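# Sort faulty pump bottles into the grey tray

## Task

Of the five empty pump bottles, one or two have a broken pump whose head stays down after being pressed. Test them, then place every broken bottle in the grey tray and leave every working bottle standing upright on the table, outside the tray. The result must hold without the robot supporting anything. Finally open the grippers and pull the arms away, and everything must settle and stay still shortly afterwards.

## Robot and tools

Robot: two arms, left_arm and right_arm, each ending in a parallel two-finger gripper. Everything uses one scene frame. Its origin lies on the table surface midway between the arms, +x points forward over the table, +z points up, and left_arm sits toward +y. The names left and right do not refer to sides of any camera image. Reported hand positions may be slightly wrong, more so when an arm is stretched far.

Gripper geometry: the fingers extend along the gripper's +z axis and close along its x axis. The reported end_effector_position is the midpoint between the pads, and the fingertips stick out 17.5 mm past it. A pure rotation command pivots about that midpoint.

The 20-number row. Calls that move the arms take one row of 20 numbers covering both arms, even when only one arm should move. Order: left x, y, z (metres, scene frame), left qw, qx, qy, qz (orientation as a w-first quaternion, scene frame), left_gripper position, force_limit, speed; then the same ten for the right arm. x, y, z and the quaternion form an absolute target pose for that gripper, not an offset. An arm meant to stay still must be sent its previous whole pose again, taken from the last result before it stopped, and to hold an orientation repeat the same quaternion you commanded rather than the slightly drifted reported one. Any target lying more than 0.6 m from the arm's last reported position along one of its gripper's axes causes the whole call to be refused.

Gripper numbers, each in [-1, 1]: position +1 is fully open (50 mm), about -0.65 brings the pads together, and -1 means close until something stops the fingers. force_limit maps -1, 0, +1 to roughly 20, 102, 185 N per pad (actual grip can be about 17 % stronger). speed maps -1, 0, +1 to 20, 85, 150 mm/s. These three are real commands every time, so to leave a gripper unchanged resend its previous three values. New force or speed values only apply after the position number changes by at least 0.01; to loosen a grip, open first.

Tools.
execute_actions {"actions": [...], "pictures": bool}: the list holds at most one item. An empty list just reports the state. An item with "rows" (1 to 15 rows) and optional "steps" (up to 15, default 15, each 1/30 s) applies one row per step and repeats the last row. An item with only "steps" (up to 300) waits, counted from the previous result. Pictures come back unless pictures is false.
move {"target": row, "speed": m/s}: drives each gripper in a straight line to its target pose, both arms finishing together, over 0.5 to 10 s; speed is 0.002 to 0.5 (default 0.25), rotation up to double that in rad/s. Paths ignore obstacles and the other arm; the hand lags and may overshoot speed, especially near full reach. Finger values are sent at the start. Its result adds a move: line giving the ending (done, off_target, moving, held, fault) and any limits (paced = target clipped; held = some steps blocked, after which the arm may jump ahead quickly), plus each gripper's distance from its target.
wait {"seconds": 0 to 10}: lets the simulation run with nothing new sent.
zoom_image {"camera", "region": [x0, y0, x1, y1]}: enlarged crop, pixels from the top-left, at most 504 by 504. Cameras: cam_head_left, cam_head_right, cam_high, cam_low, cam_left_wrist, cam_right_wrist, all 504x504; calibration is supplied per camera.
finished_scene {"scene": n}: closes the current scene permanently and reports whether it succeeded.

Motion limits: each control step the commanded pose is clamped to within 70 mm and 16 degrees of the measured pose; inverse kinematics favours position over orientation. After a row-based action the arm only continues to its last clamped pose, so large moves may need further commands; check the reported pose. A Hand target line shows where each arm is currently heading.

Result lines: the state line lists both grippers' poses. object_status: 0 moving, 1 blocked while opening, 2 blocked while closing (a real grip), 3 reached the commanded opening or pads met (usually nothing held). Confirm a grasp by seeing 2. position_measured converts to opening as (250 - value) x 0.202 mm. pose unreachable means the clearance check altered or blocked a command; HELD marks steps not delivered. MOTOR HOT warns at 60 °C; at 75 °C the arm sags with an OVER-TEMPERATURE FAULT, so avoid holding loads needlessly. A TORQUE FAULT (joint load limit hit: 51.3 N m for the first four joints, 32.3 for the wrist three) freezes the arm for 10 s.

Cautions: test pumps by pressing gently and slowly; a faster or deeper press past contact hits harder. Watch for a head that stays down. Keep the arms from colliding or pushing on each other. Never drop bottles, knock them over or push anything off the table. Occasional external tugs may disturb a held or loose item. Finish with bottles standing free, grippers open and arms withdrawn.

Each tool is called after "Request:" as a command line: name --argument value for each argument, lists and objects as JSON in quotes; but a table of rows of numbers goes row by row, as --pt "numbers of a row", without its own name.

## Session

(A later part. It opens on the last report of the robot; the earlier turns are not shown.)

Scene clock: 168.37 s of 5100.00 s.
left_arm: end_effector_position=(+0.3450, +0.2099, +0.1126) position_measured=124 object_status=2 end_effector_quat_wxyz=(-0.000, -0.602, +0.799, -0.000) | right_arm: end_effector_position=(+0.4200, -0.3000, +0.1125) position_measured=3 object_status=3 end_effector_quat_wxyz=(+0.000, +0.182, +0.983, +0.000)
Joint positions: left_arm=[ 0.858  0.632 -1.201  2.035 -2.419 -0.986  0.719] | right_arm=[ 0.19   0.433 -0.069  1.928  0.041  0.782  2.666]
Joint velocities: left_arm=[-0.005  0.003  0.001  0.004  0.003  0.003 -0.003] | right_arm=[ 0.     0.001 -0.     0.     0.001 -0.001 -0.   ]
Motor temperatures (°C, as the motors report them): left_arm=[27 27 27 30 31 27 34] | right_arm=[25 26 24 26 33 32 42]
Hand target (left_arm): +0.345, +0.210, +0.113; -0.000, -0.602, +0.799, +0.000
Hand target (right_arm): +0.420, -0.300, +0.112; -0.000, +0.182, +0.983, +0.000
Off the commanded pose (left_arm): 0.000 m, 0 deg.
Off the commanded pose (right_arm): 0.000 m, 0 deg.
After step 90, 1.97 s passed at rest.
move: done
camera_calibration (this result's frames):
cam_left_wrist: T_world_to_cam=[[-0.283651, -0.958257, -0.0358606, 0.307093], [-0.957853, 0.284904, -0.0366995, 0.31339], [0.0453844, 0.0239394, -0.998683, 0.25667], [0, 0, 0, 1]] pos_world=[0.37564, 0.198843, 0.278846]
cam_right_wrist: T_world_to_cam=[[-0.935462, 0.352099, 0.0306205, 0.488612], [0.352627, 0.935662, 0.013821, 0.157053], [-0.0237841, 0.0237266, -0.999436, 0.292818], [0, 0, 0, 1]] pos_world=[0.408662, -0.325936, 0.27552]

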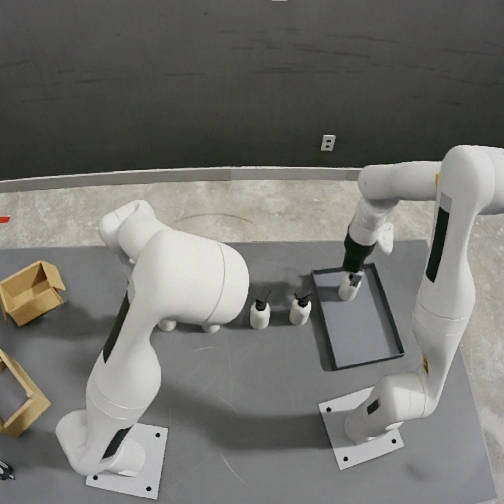

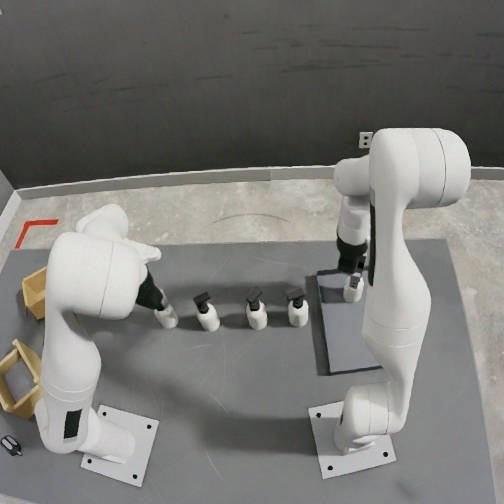

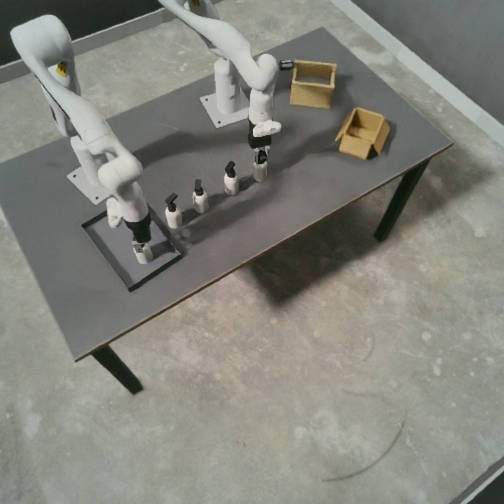

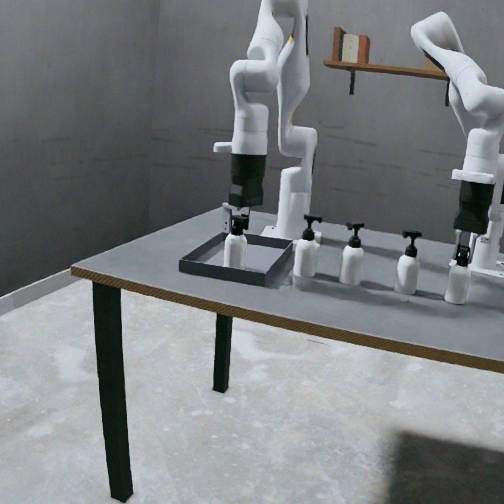

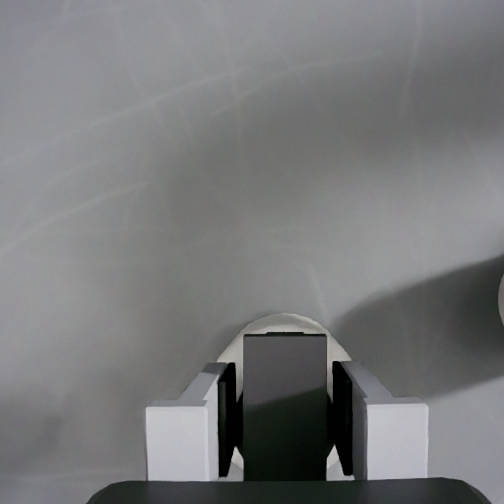

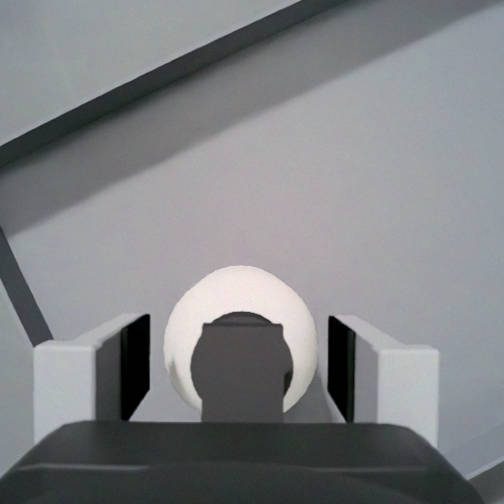

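Near the table; release.

Request:
move --target '[0.345,0.21,0.1115,0,0.602,-0.799,0,1,-0.5,1, 0.42,-0.30,0.22,0,0.182,0.983,0,1,-0.5,1]' --speed 0.2

Request:
move --target '[0.345,0.21,0.19,0,0.602,-0.799,0,1,-0.5,1, 0.38,-0.15,0.26,0,0.799,0.602,0,1,-0.5,1]' --speed 0.2

Request:
move --target '[0.38,0.44,0.22,0,0.602,-0.799,0,1,-0.5,1, 0.36,0.0,0.26,0,0.799,0.602,0,1,-0.5,1]' --speed 0.3

Request:
move --target '[0.38,0.44,0.22,0,0.602,-0.799,0,1,-0.5,1, 0.343,0.21,0.21,0,0.799,0.602,0,1,-0.5,1]' --speed 0.3

Scene clock: 177.90 s of 5100.00 s.
left_arm: end_effector_position=(+0.3450, +0.2100, +0.1115) position_measured=3 object_status=3 end_effector_quat_wxyz=(+0.000, -0.602, +0.799, -0.000) | right_arm: end_effector_position=(+0.4195, -0.3001, +0.2201) position_measured=3 object_status=3 end_effector_quat_wxyz=(-0.000, +0.182, +0.983, -0.000)
Joint positions: left_arm=[ 0.856  0.634 -1.199  2.036 -2.416 -0.983  0.717] | right_arm=[ 0.193  0.277 -0.069  1.75   0.021  1.116  2.684]
Joint velocities: left_arm=[-0.001 -0.001 -0.001  0.002  0.    -0.001 -0.001] | right_arm=[ 0.    -0.002 -0.001 -0.002 -0.     0.002 -0.001]
Motor temperatures (°C, as the motors report them): left_arm=[27 27 27 30 31 27 34] | right_arm=[25 26 24 26 33 32 42]
Hand target (left_arm): +0.345, +0.210, +0.112; -0.000, -0.602, +0.799, +0.000
Hand target (right_arm): +0.420, -0.300, +0.220; +0.000, +0.182, +0.983, -0.000
Off the commanded pose (left_arm): 0.000 m, 0 deg.
Off the commanded pose (right_arm): 0.000 m, 0 deg.
After step 90, 5.50 s passed at rest.
move: done
camera_calibration (this result's frames):
cam_left_wrist: T_world_to_cam=[[-0.283355, -0.95834, -0.0359811, 0.307116], [-0.957945, 0.284612, -0.0365779, 0.313433], [0.0452947, 0.0241033, -0.998683, 0.255533], [0, 0, 0, 1]] pos_world=[0.3757, 0.198955, 0.277712]
cam_right_wrist: T_world_to_cam=[[-0.935254, 0.352643, 0.0307104, 0.484954], [0.353168, 0.935461, 0.0136009, 0.155584], [-0.0239322, 0.0235662, -0.999436, 0.400345], [0, 0, 0, 1]] pos_world=[0.408189, -0.325993, 0.38311]

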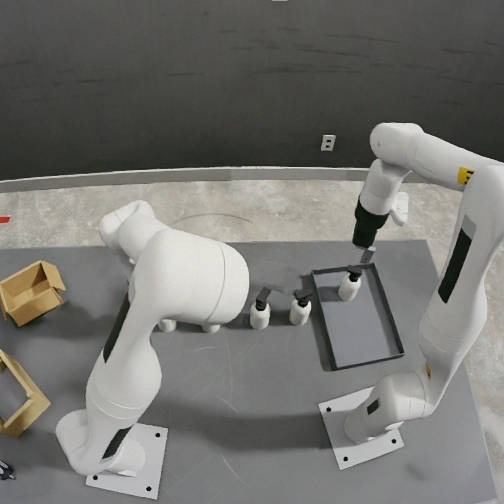

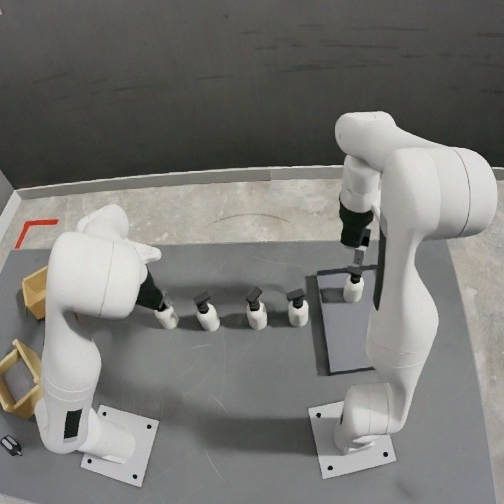

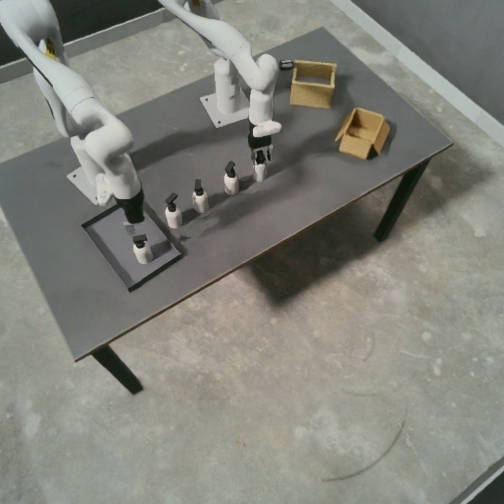

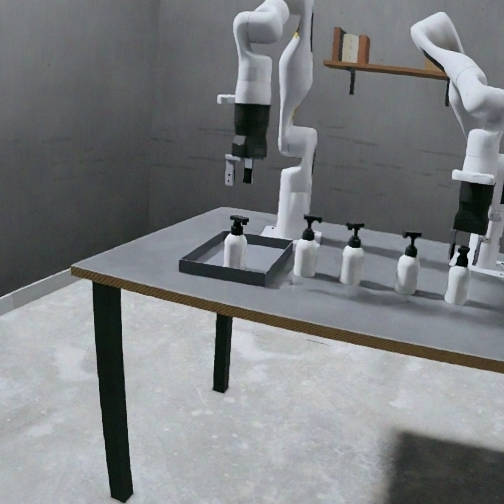

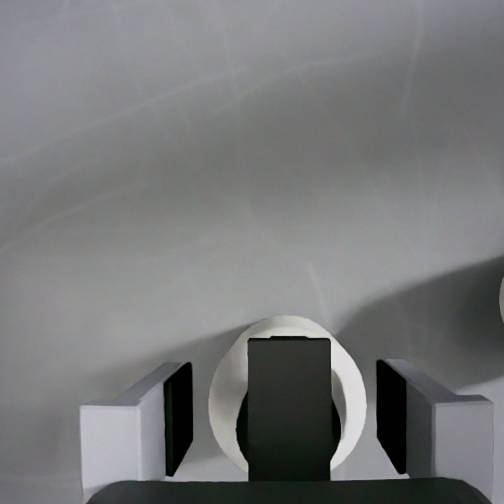

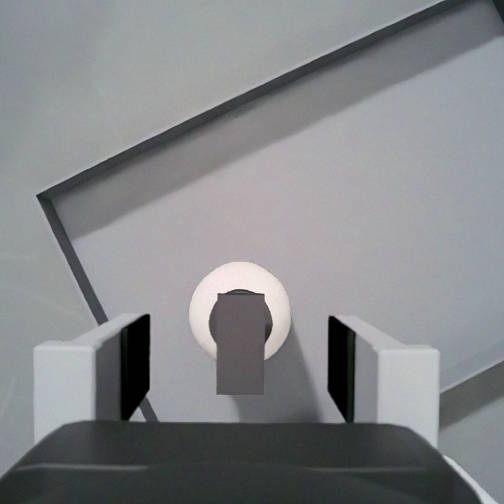

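Scene clock: 182.00 s of 5100.00 s.
left_arm: end_effector_position=(+0.3452, +0.2099, +0.1899) position_measured=3 object_status=3 end_effector_quat_wxyz=(+0.000, -0.602, +0.799, -0.000) | right_arm: end_effector_position=(+0.3798, -0.1498, +0.2599) position_measured=3 object_status=3 end_effector_quat_wxyz=(-0.001, +0.799, +0.602, +0.001)
Joint positions: left_arm=[ 0.977  0.521 -1.346  1.906 -2.586 -1.17   0.864] | right_arm=[-0.235  0.227  0.08   1.683 -0.021  1.232  0.932]
Joint velocities: left_arm=[ 0.002 -0.001  0.001  0.     0.001  0.     0.   ] | right_arm=[-0.003 -0.002 -0.002  0.     0.002 -0.001 -0.006]
Motor temperatures (°C, as the motors report them): left_arm=[27 27 27 30 31 27 34] | right_arm=[25 26 24 26 33 32 42]
Hand target (left_arm): +0.345, +0.210, +0.190; +0.000, -0.602, +0.799, -0.000
Hand target (right_arm): +0.380, -0.150, +0.260; -0.001, +0.799, +0.602, +0.001
Off the commanded pose (left_arm): 0.000 m, 0 deg.
Off the commanded pose (right_arm): 0.000 m, 0 deg.
move: done
camera_calibration (this result's frames):
cam_left_wrist: T_world_to_cam=[[-0.283348, -0.958341, -0.0360079, 0.309901], [-0.957946, 0.284606, -0.0365954, 0.316552], [0.0453189, 0.0241244, -0.998681, 0.333785], [0, 0, 0, 1]] pos_world=[0.375922, 0.198846, 0.356088]
cam_right_wrist: T_world_to_cam=[[0.270007, 0.962316, 0.0323236, 0.0267315], [0.962612, -0.270546, 0.0135571, -0.383597], [0.0217912, 0.0274546, -0.999386, 0.418842], [0, 0, 0, 1]] pos_world=[0.352911, -0.141004, 0.422921]

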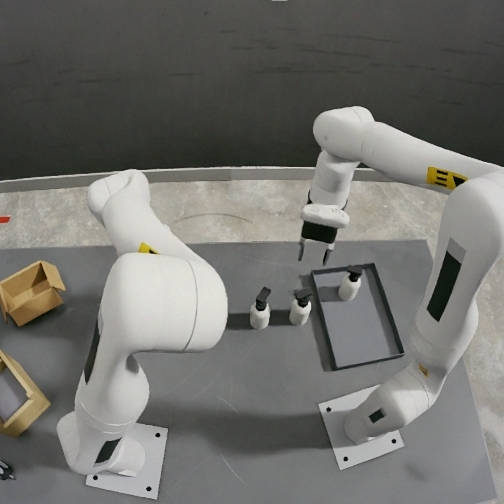

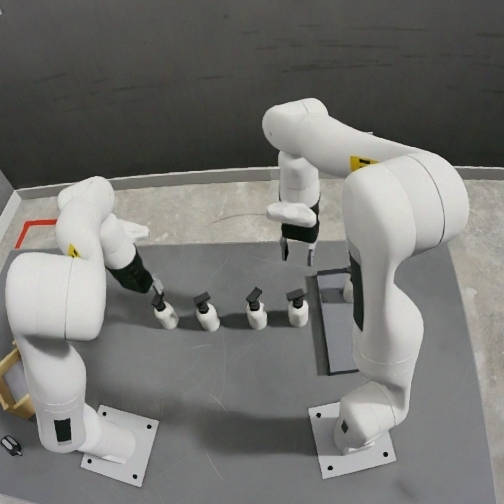

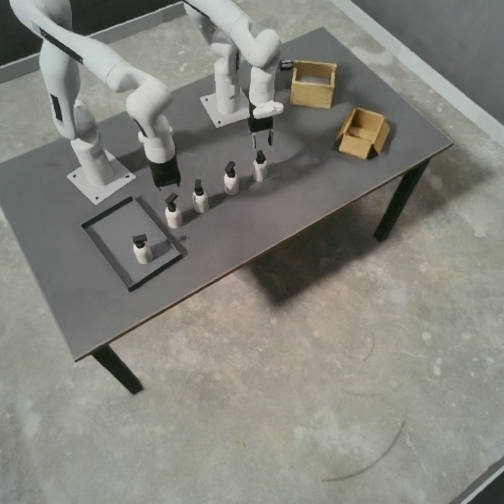

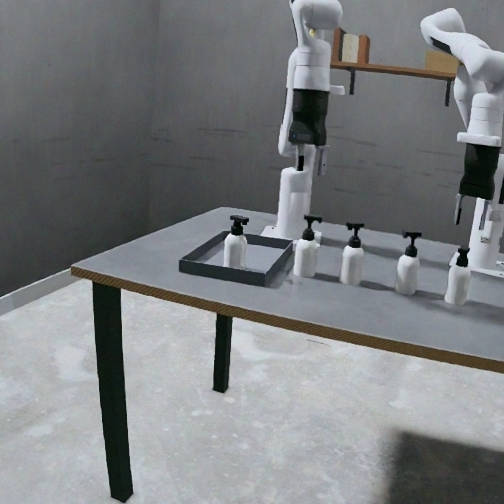

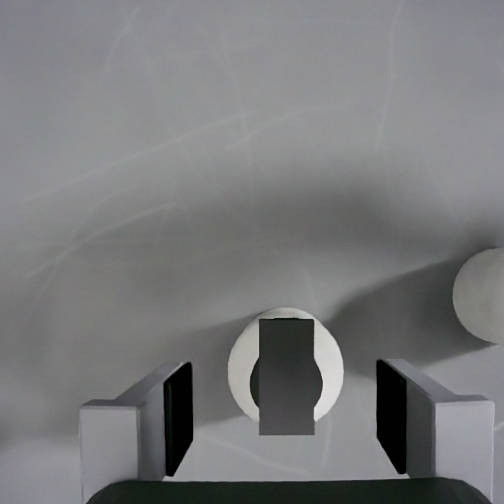

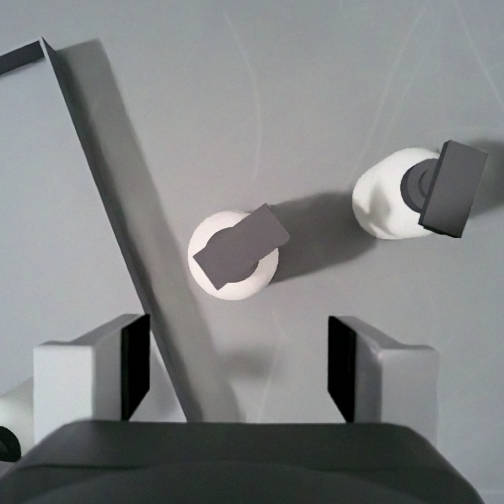

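Scene clock: 183.53 s of 5100.00 s.
left_arm: end_effector_position=(+0.3804, +0.4388, +0.2199) position_measured=3 object_status=3 end_effector_quat_wxyz=(-0.001, -0.602, +0.799, -0.001) | right_arm: end_effector_position=(+0.3597, +0.0004, +0.2601) position_measured=3 object_status=3 end_effector_quat_wxyz=(-0.001, +0.799, +0.602, +0.000)
Joint positions: left_arm=[ 0.24   0.546 -1.228  1.694 -2.606 -1.291  0.338] | right_arm=[-0.497  0.348 -0.011  1.51   0.003  1.282  0.574]
Joint velocities: left_arm=[-0.008  0.004  0.001 -0.001 -0.001 -0.001 -0.001] | right_arm=[-0.     0.     0.     0.     0.     0.     0.001]
Motor temperatures (°C, as the motors report them): left_arm=[27 27 27 30 31 27 34] | right_arm=[25 26 24 26 33 32 42]
Hand target (left_arm): +0.380, +0.439, +0.220; -0.001, -0.602, +0.799, -0.001
Hand target (right_arm): +0.360, +0.000, +0.260; -0.001, +0.799, +0.602, +0.000
Off the commanded pose (left_arm): 0.001 m, 0 deg.
Off the commanded pose (right_arm): 0.001 m, 0 deg.
move: done
camera_calibration (this result's frames):
cam_left_wrist: T_world_to_cam=[[-0.283972, -0.958251, -0.0333839, 0.539896], [-0.957767, 0.285125, -0.0372193, 0.286006], [0.045184, 0.0214048, -0.998749, 0.357911], [0, 0, 0, 1]] pos_world=[0.41107, 0.428147, 0.386132]
cam_right_wrist: T_world_to_cam=[[0.269865, 0.962364, 0.0320744, -0.112276], [0.962655, -0.270395, 0.0134567, -0.323625], [0.0216231, 0.0272451, -0.999395, 0.415457], [0, 0, 0, 1]] pos_world=[0.332855, 0.00922468, 0.423162]

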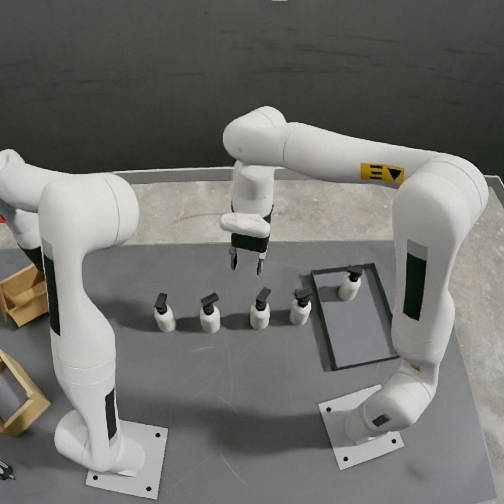

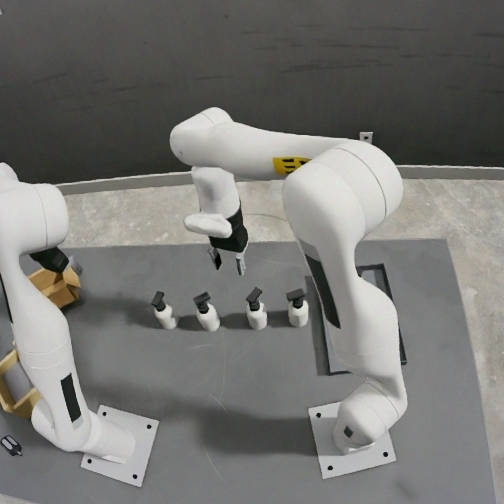

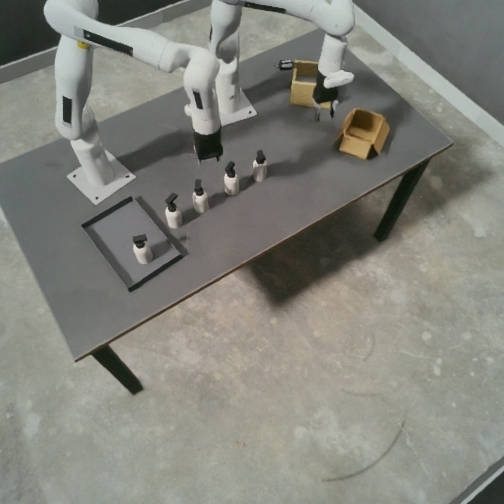

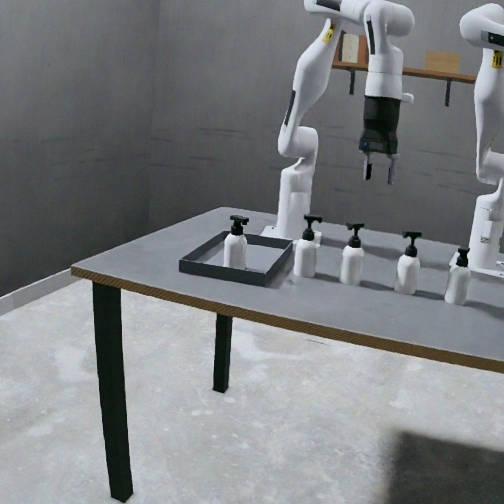

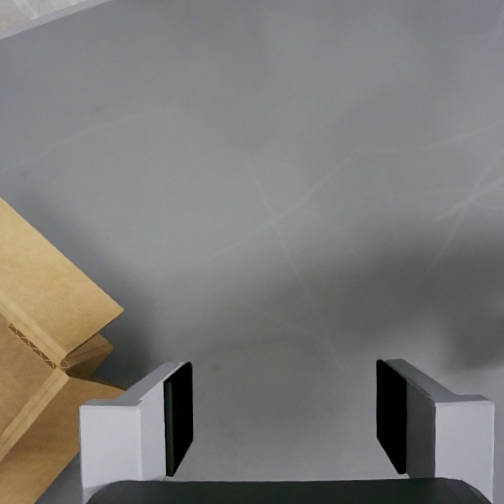

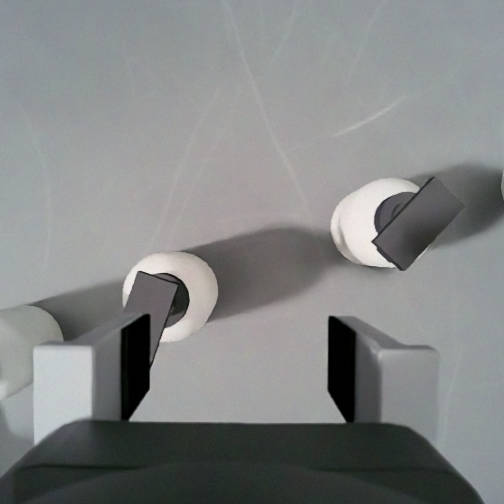

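Scene clock: 184.87 s of 5100.00 s.
left_arm: end_effector_position=(+0.3800, +0.4400, +0.2200) position_measured=3 object_status=3 end_effector_quat_wxyz=(-0.000, -0.602, +0.799, -0.000) | right_arm: end_effector_position=(+0.3425, +0.2103, +0.2108) position_measured=3 object_status=3 end_effector_quat_wxyz=(-0.001, +0.799, +0.602, +0.001)
Joint positions: left_arm=[ 0.24   0.546 -1.23   1.694 -2.607 -1.289  0.338] | right_arm=[-0.774  0.722 -0.049  1.036  0.032  1.382  0.266]
Joint velocities: left_arm=[-0.001  0.     0.     0.001 -0.    -0.    -0.   ] | right_arm=[-0.002  0.009 -0.    -0.005  0.002  0.004 -0.   ]
Motor temperatures (°C, as the motors report them): left_arm=[27 27 27 30 31 27 34] | right_arm=[25 26 24 26 33 32 42]
Hand target (left_arm): +0.380, +0.440, +0.220; -0.000, -0.602, +0.799, -0.000
Hand target (right_arm): +0.342, +0.210, +0.210; -0.000, +0.799, +0.602, +0.000
Off the commanded pose (left_arm): 0.000 m, 0 deg.
Off the commanded pose (right_arm): 0.001 m, 0 deg.
move: done
camera_calibration (this result's frames):
cam_left_wrist: T_world_to_cam=[[-0.28335, -0.958341, -0.0359804, 0.541354], [-0.957946, 0.284607, -0.0365747, 0.285474], [0.0452913, 0.0241038, -0.998683, 0.356759], [0, 0, 0, 1]] pos_world=[0.410704, 0.428955, 0.386209]
cam_right_wrist: T_world_to_cam=[[0.269938, 0.962328, 0.0325202, -0.308173], [0.962628, -0.270483, 0.0136214, -0.249695], [0.0219044, 0.0276279, -0.999378, 0.36058], [0, 0, 0, 1]] pos_world=[0.315653, 0.219064, 0.373779]

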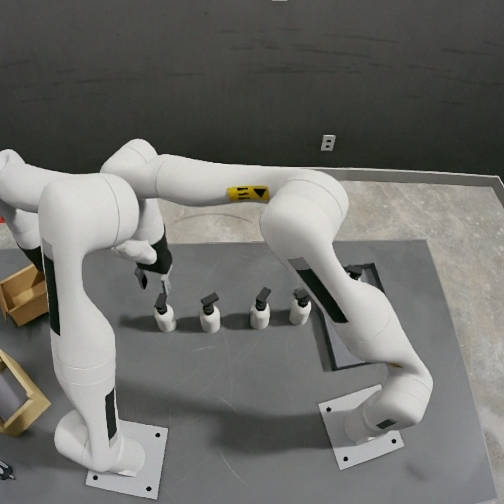

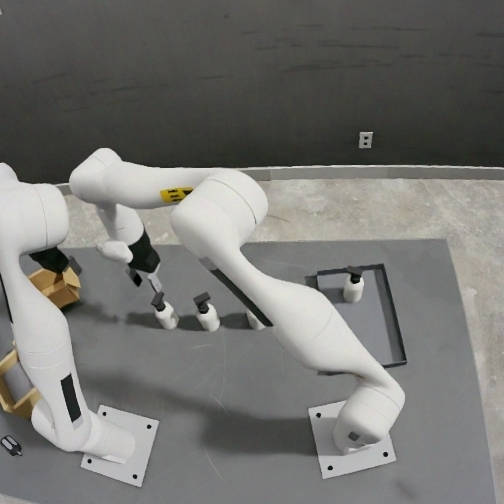

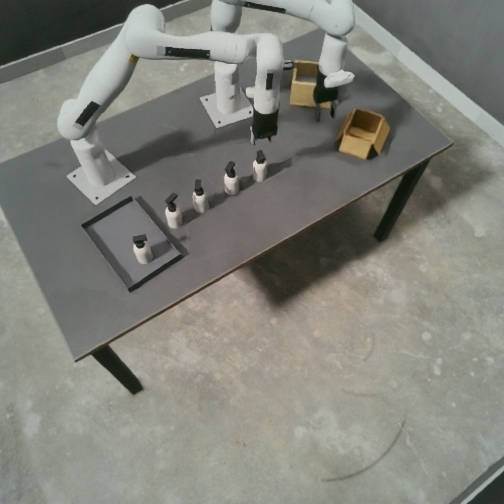

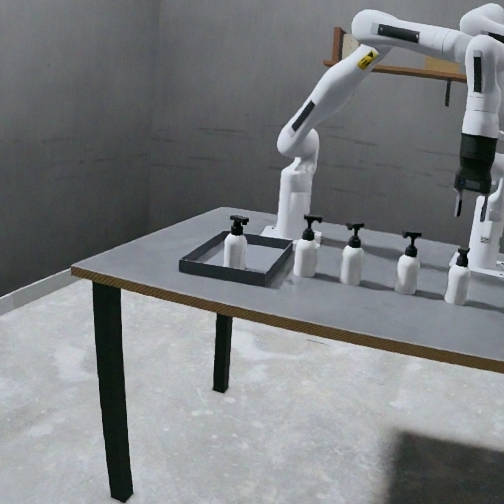

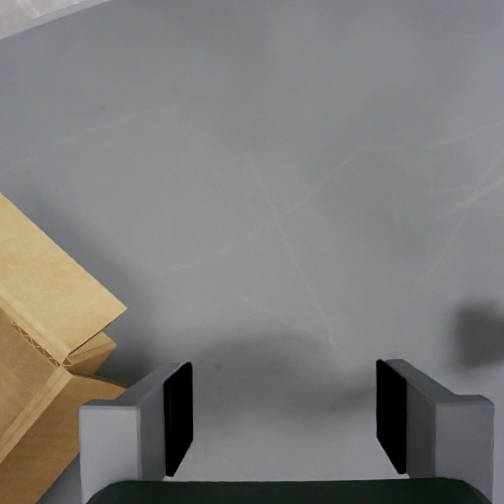

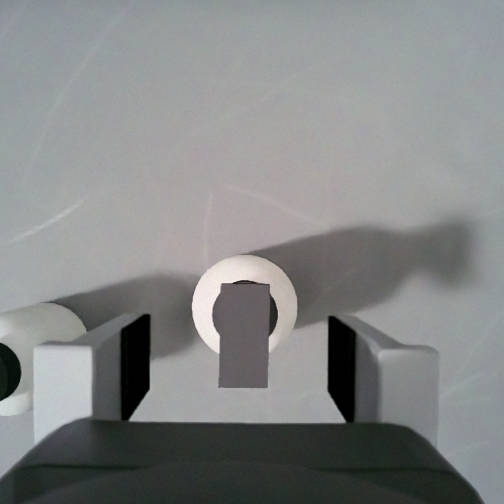

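Request:
move --target '[0.38,0.44,0.22,0,0.602,-0.799,0,1,-0.5,1, 0.339,0.2125,0.112,0,0.799,0.602,0,1,-0.5,1]' --speed 0.12

Request:
execute_actions --actions '[{"rows":[[0.38,0.44,0.22,0,0.602,-0.799,0,1,-0.5,1, 0.339,0.2125,0.112,0,0.799,0.602,0,-1,-0.5,1]],"steps":15}]'

Scene clock: 192.13 s of 5100.00 s.
left_arm: end_effector_position=(+0.3800, +0.4400, +0.2200) position_measured=3 object_status=3 end_effector_quat_wxyz=(+0.000, -0.602, +0.799, +0.000) | right_arm: end_effector_position=(+0.3392, +0.2128, +0.1120) position_measured=3 object_status=3 end_effector_quat_wxyz=(-0.000, +0.799, +0.602, +0.000)
Joint positions: left_arm=[ 0.24   0.546 -1.23   1.694 -2.607 -1.289  0.338] | right_arm=[-0.778  0.805 -0.052  1.204  0.041  1.134  0.252]
Joint velocities: left_arm=[-0.    -0.001  0.001  0.     0.001  0.001  0.   ] | right_arm=[-0.     0.002 -0.     0.001  0.    -0.003 -0.   ]
Motor temperatures (°C, as the motors report them): left_arm=[27 27 27 30 31 27 34] | right_arm=[25 26 24 26 33 32 42]
Hand target (left_arm): +0.380, +0.440, +0.220; -0.000, -0.602, +0.799, -0.000
Hand target (right_arm): +0.339, +0.213, +0.112; -0.000, +0.799, +0.602, -0.000
Off the commanded pose (left_arm): 0.000 m, 0 deg.
Off the commanded pose (right_arm): 0.000 m, 0 deg.
After step 90, 3.03 s passed at rest.
move: done
camera_calibration (this result's frames):
cam_left_wrist: T_world_to_cam=[[-0.283352, -0.958341, -0.0359841, 0.541357], [-0.957946, 0.284609, -0.0365745, 0.285472], [0.0452922, 0.0241073, -0.998683, 0.356757], [0, 0, 0, 1]] pos_world=[0.410703, 0.428956, 0.386209]
cam_right_wrist: T_world_to_cam=[[0.269223, 0.962587, 0.0307349, -0.306107], [0.962837, -0.269732, 0.0137659, -0.244741], [0.0215411, 0.0258866, -0.999433, 0.262404], [0, 0, 0, 1]] pos_world=[0.312404, 0.221847, 0.275032]

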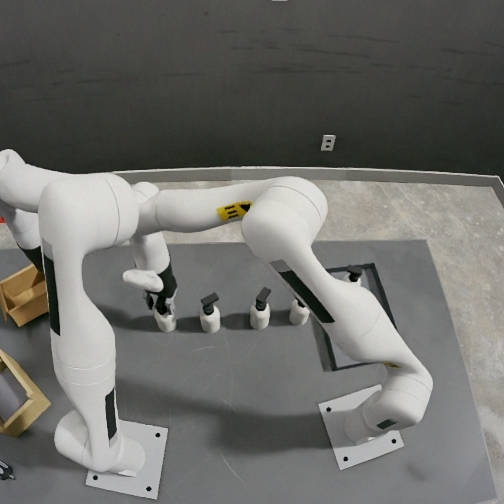

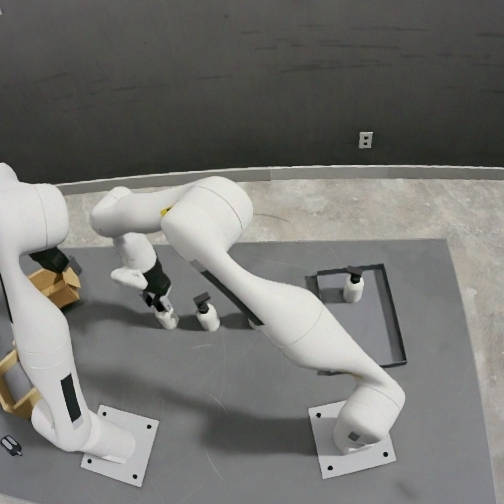

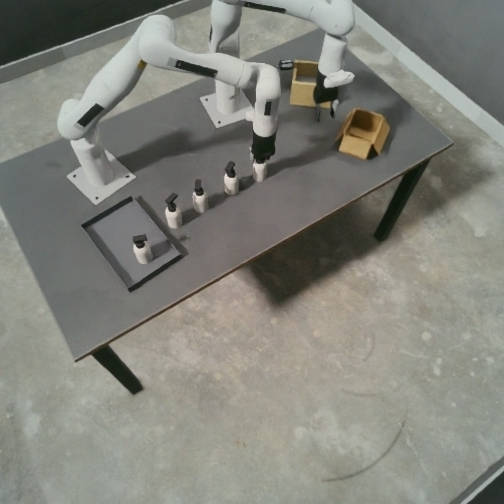

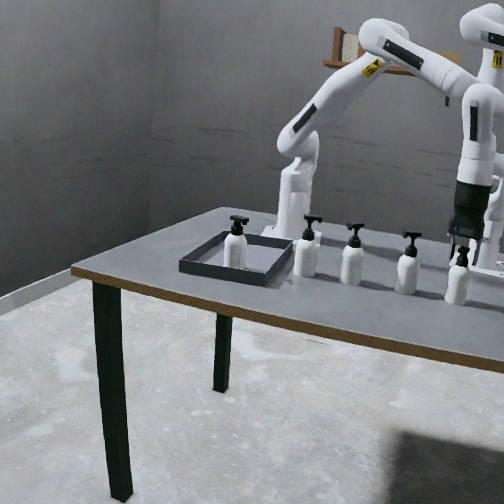

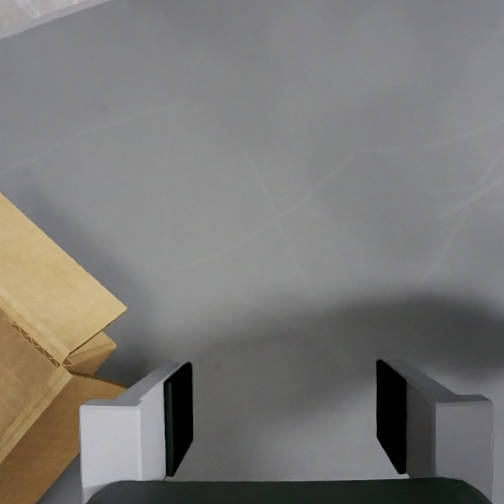

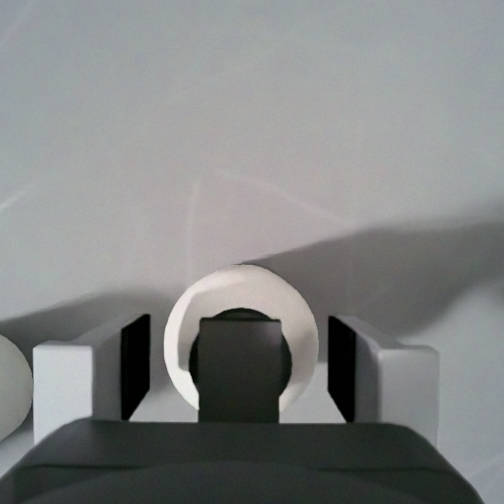

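Scene clock: 192.63 s of 5100.00 s.
left_arm: end_effector_position=(+0.3800, +0.4400, +0.2200) position_measured=3 object_status=3 end_effector_quat_wxyz=(+0.000, -0.602, +0.799, +0.000) | right_arm: end_effector_position=(+0.3390, +0.2125, +0.1120) position_measured=122 object_status=2 end_effector_quat_wxyz=(+0.000, +0.799, +0.602, -0.000)
Joint positions: left_arm=[ 0.24   0.546 -1.23   1.694 -2.607 -1.289  0.338] | right_arm=[-0.778  0.804 -0.052  1.206  0.041  1.133  0.251]
Joint velocities: left_arm=[ 0.001 -0.     0.001  0.001  0.     0.     0.   ] | right_arm=[-0.    -0.001  0.001 -0.     0.001 -0.     0.   ]
Motor temperatures (°C, as the motors report them): left_arm=[27 27 27 30 31 27 34] | right_arm=[25 26 24 26 33 32 42]
Hand target (left_arm): +0.380, +0.440, +0.220; +0.000, -0.602, +0.799, -0.000
Hand target (right_arm): +0.339, +0.213, +0.112; -0.000, +0.799, +0.602, -0.000
Off the commanded pose (left_arm): 0.000 m, 0 deg.
Off the commanded pose (right_arm): 0.000 m, 0 deg.
Steps of this call (steps 1 to 15: all 15 steps of this action). Readings (end_effector_position | what the end effector reports):
1: left_arm (+0.3800, +0.4400, +0.2200) | right_arm (+0.3392, +0.2128, +0.1120) | left_arm position_measured=3 object_status=3 | right_arm position_measured=22 object_status=0
2: left_arm (+0.3800, +0.4400, +0.2200) | right_arm (+0.3391, +0.2127, +0.1121) | left_arm position_measured=3 object_status=3 | right_arm position_measured=46 object_status=0
4: left_arm (+0.3800, +0.4400, +0.2200) | right_arm (+0.3391, +0.2126, +0.1120) | left_arm position_measured=3 object_status=3 | right_arm position_measured=96 object_status=0
8: left_arm (+0.3800, +0.4400, +0.2200) | right_arm (+0.3390, +0.2125, +0.1120) | left_arm position_measured=3 object_status=3 | right_arm position_measured=122 object_status=0
15: the state above
camera_calibration (this result's frames):
cam_left_wrist: T_world_to_cam=[[-0.283352, -0.958341, -0.0359843, 0.541357], [-0.957946, 0.284609, -0.0365749, 0.285472], [0.0452926, 0.0241074, -0.998683, 0.356757], [0, 0, 0, 1]] pos_world=[0.410703, 0.428956, 0.386209]
cam_right_wrist: T_world_to_cam=[[0.26972, 0.962453, 0.0305855, -0.305847], [0.962698, -0.270227, 0.0137924, -0.244453], [0.0215395, 0.0257245, -0.999437, 0.262398], [0, 0, 0, 1]] pos_world=[0.312176, 0.221555, 0.274976]

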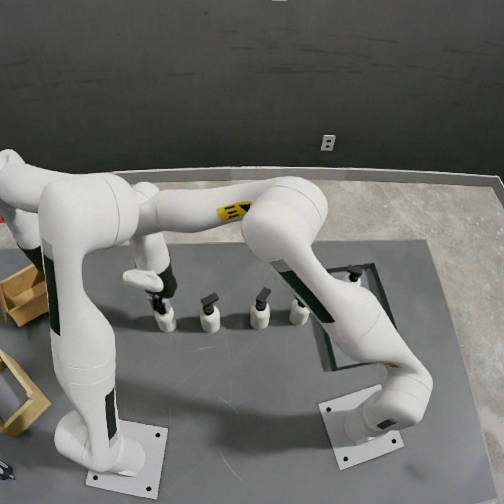

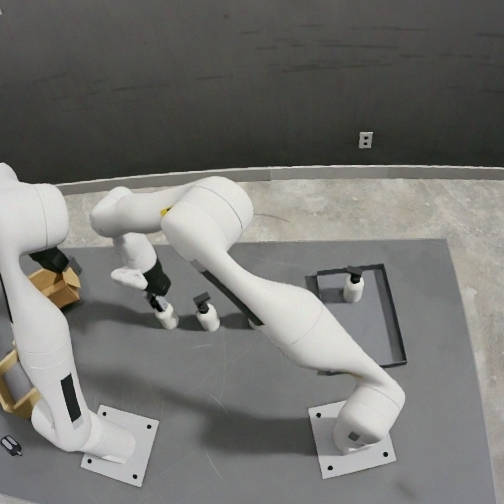

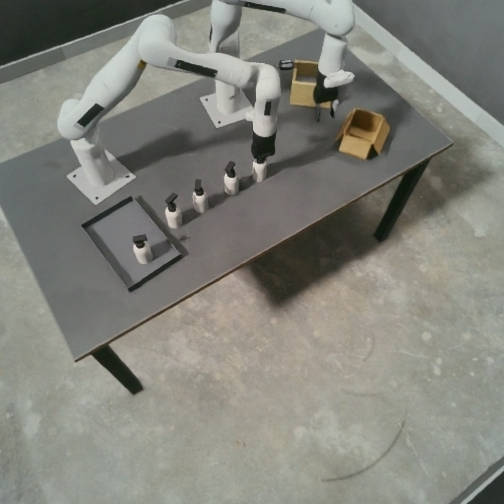

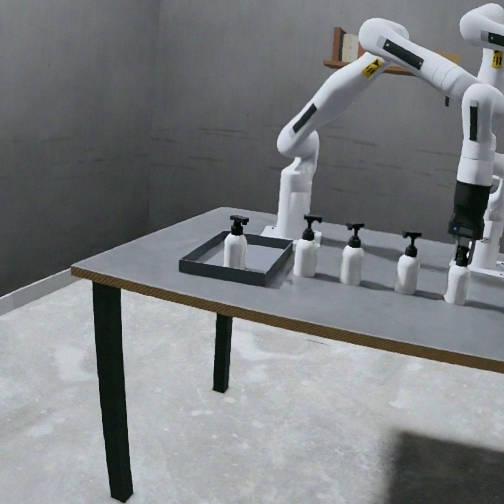

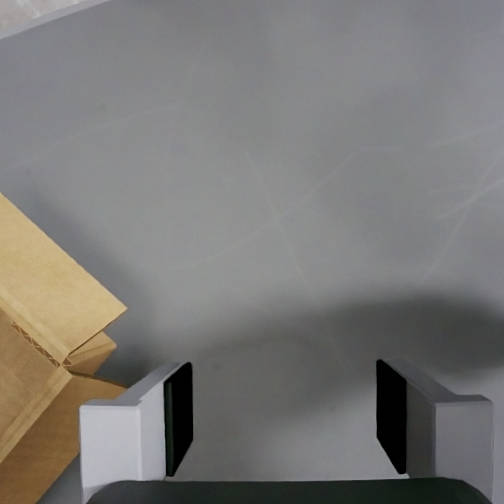

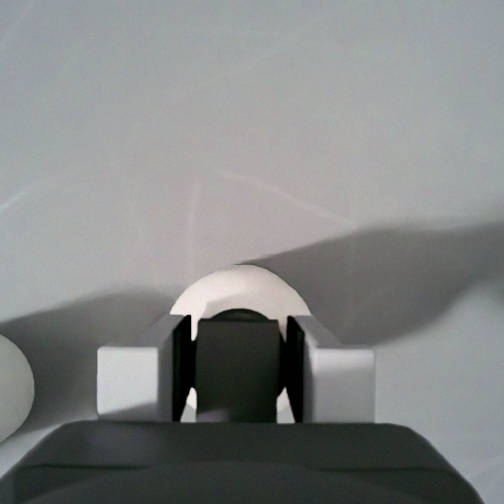

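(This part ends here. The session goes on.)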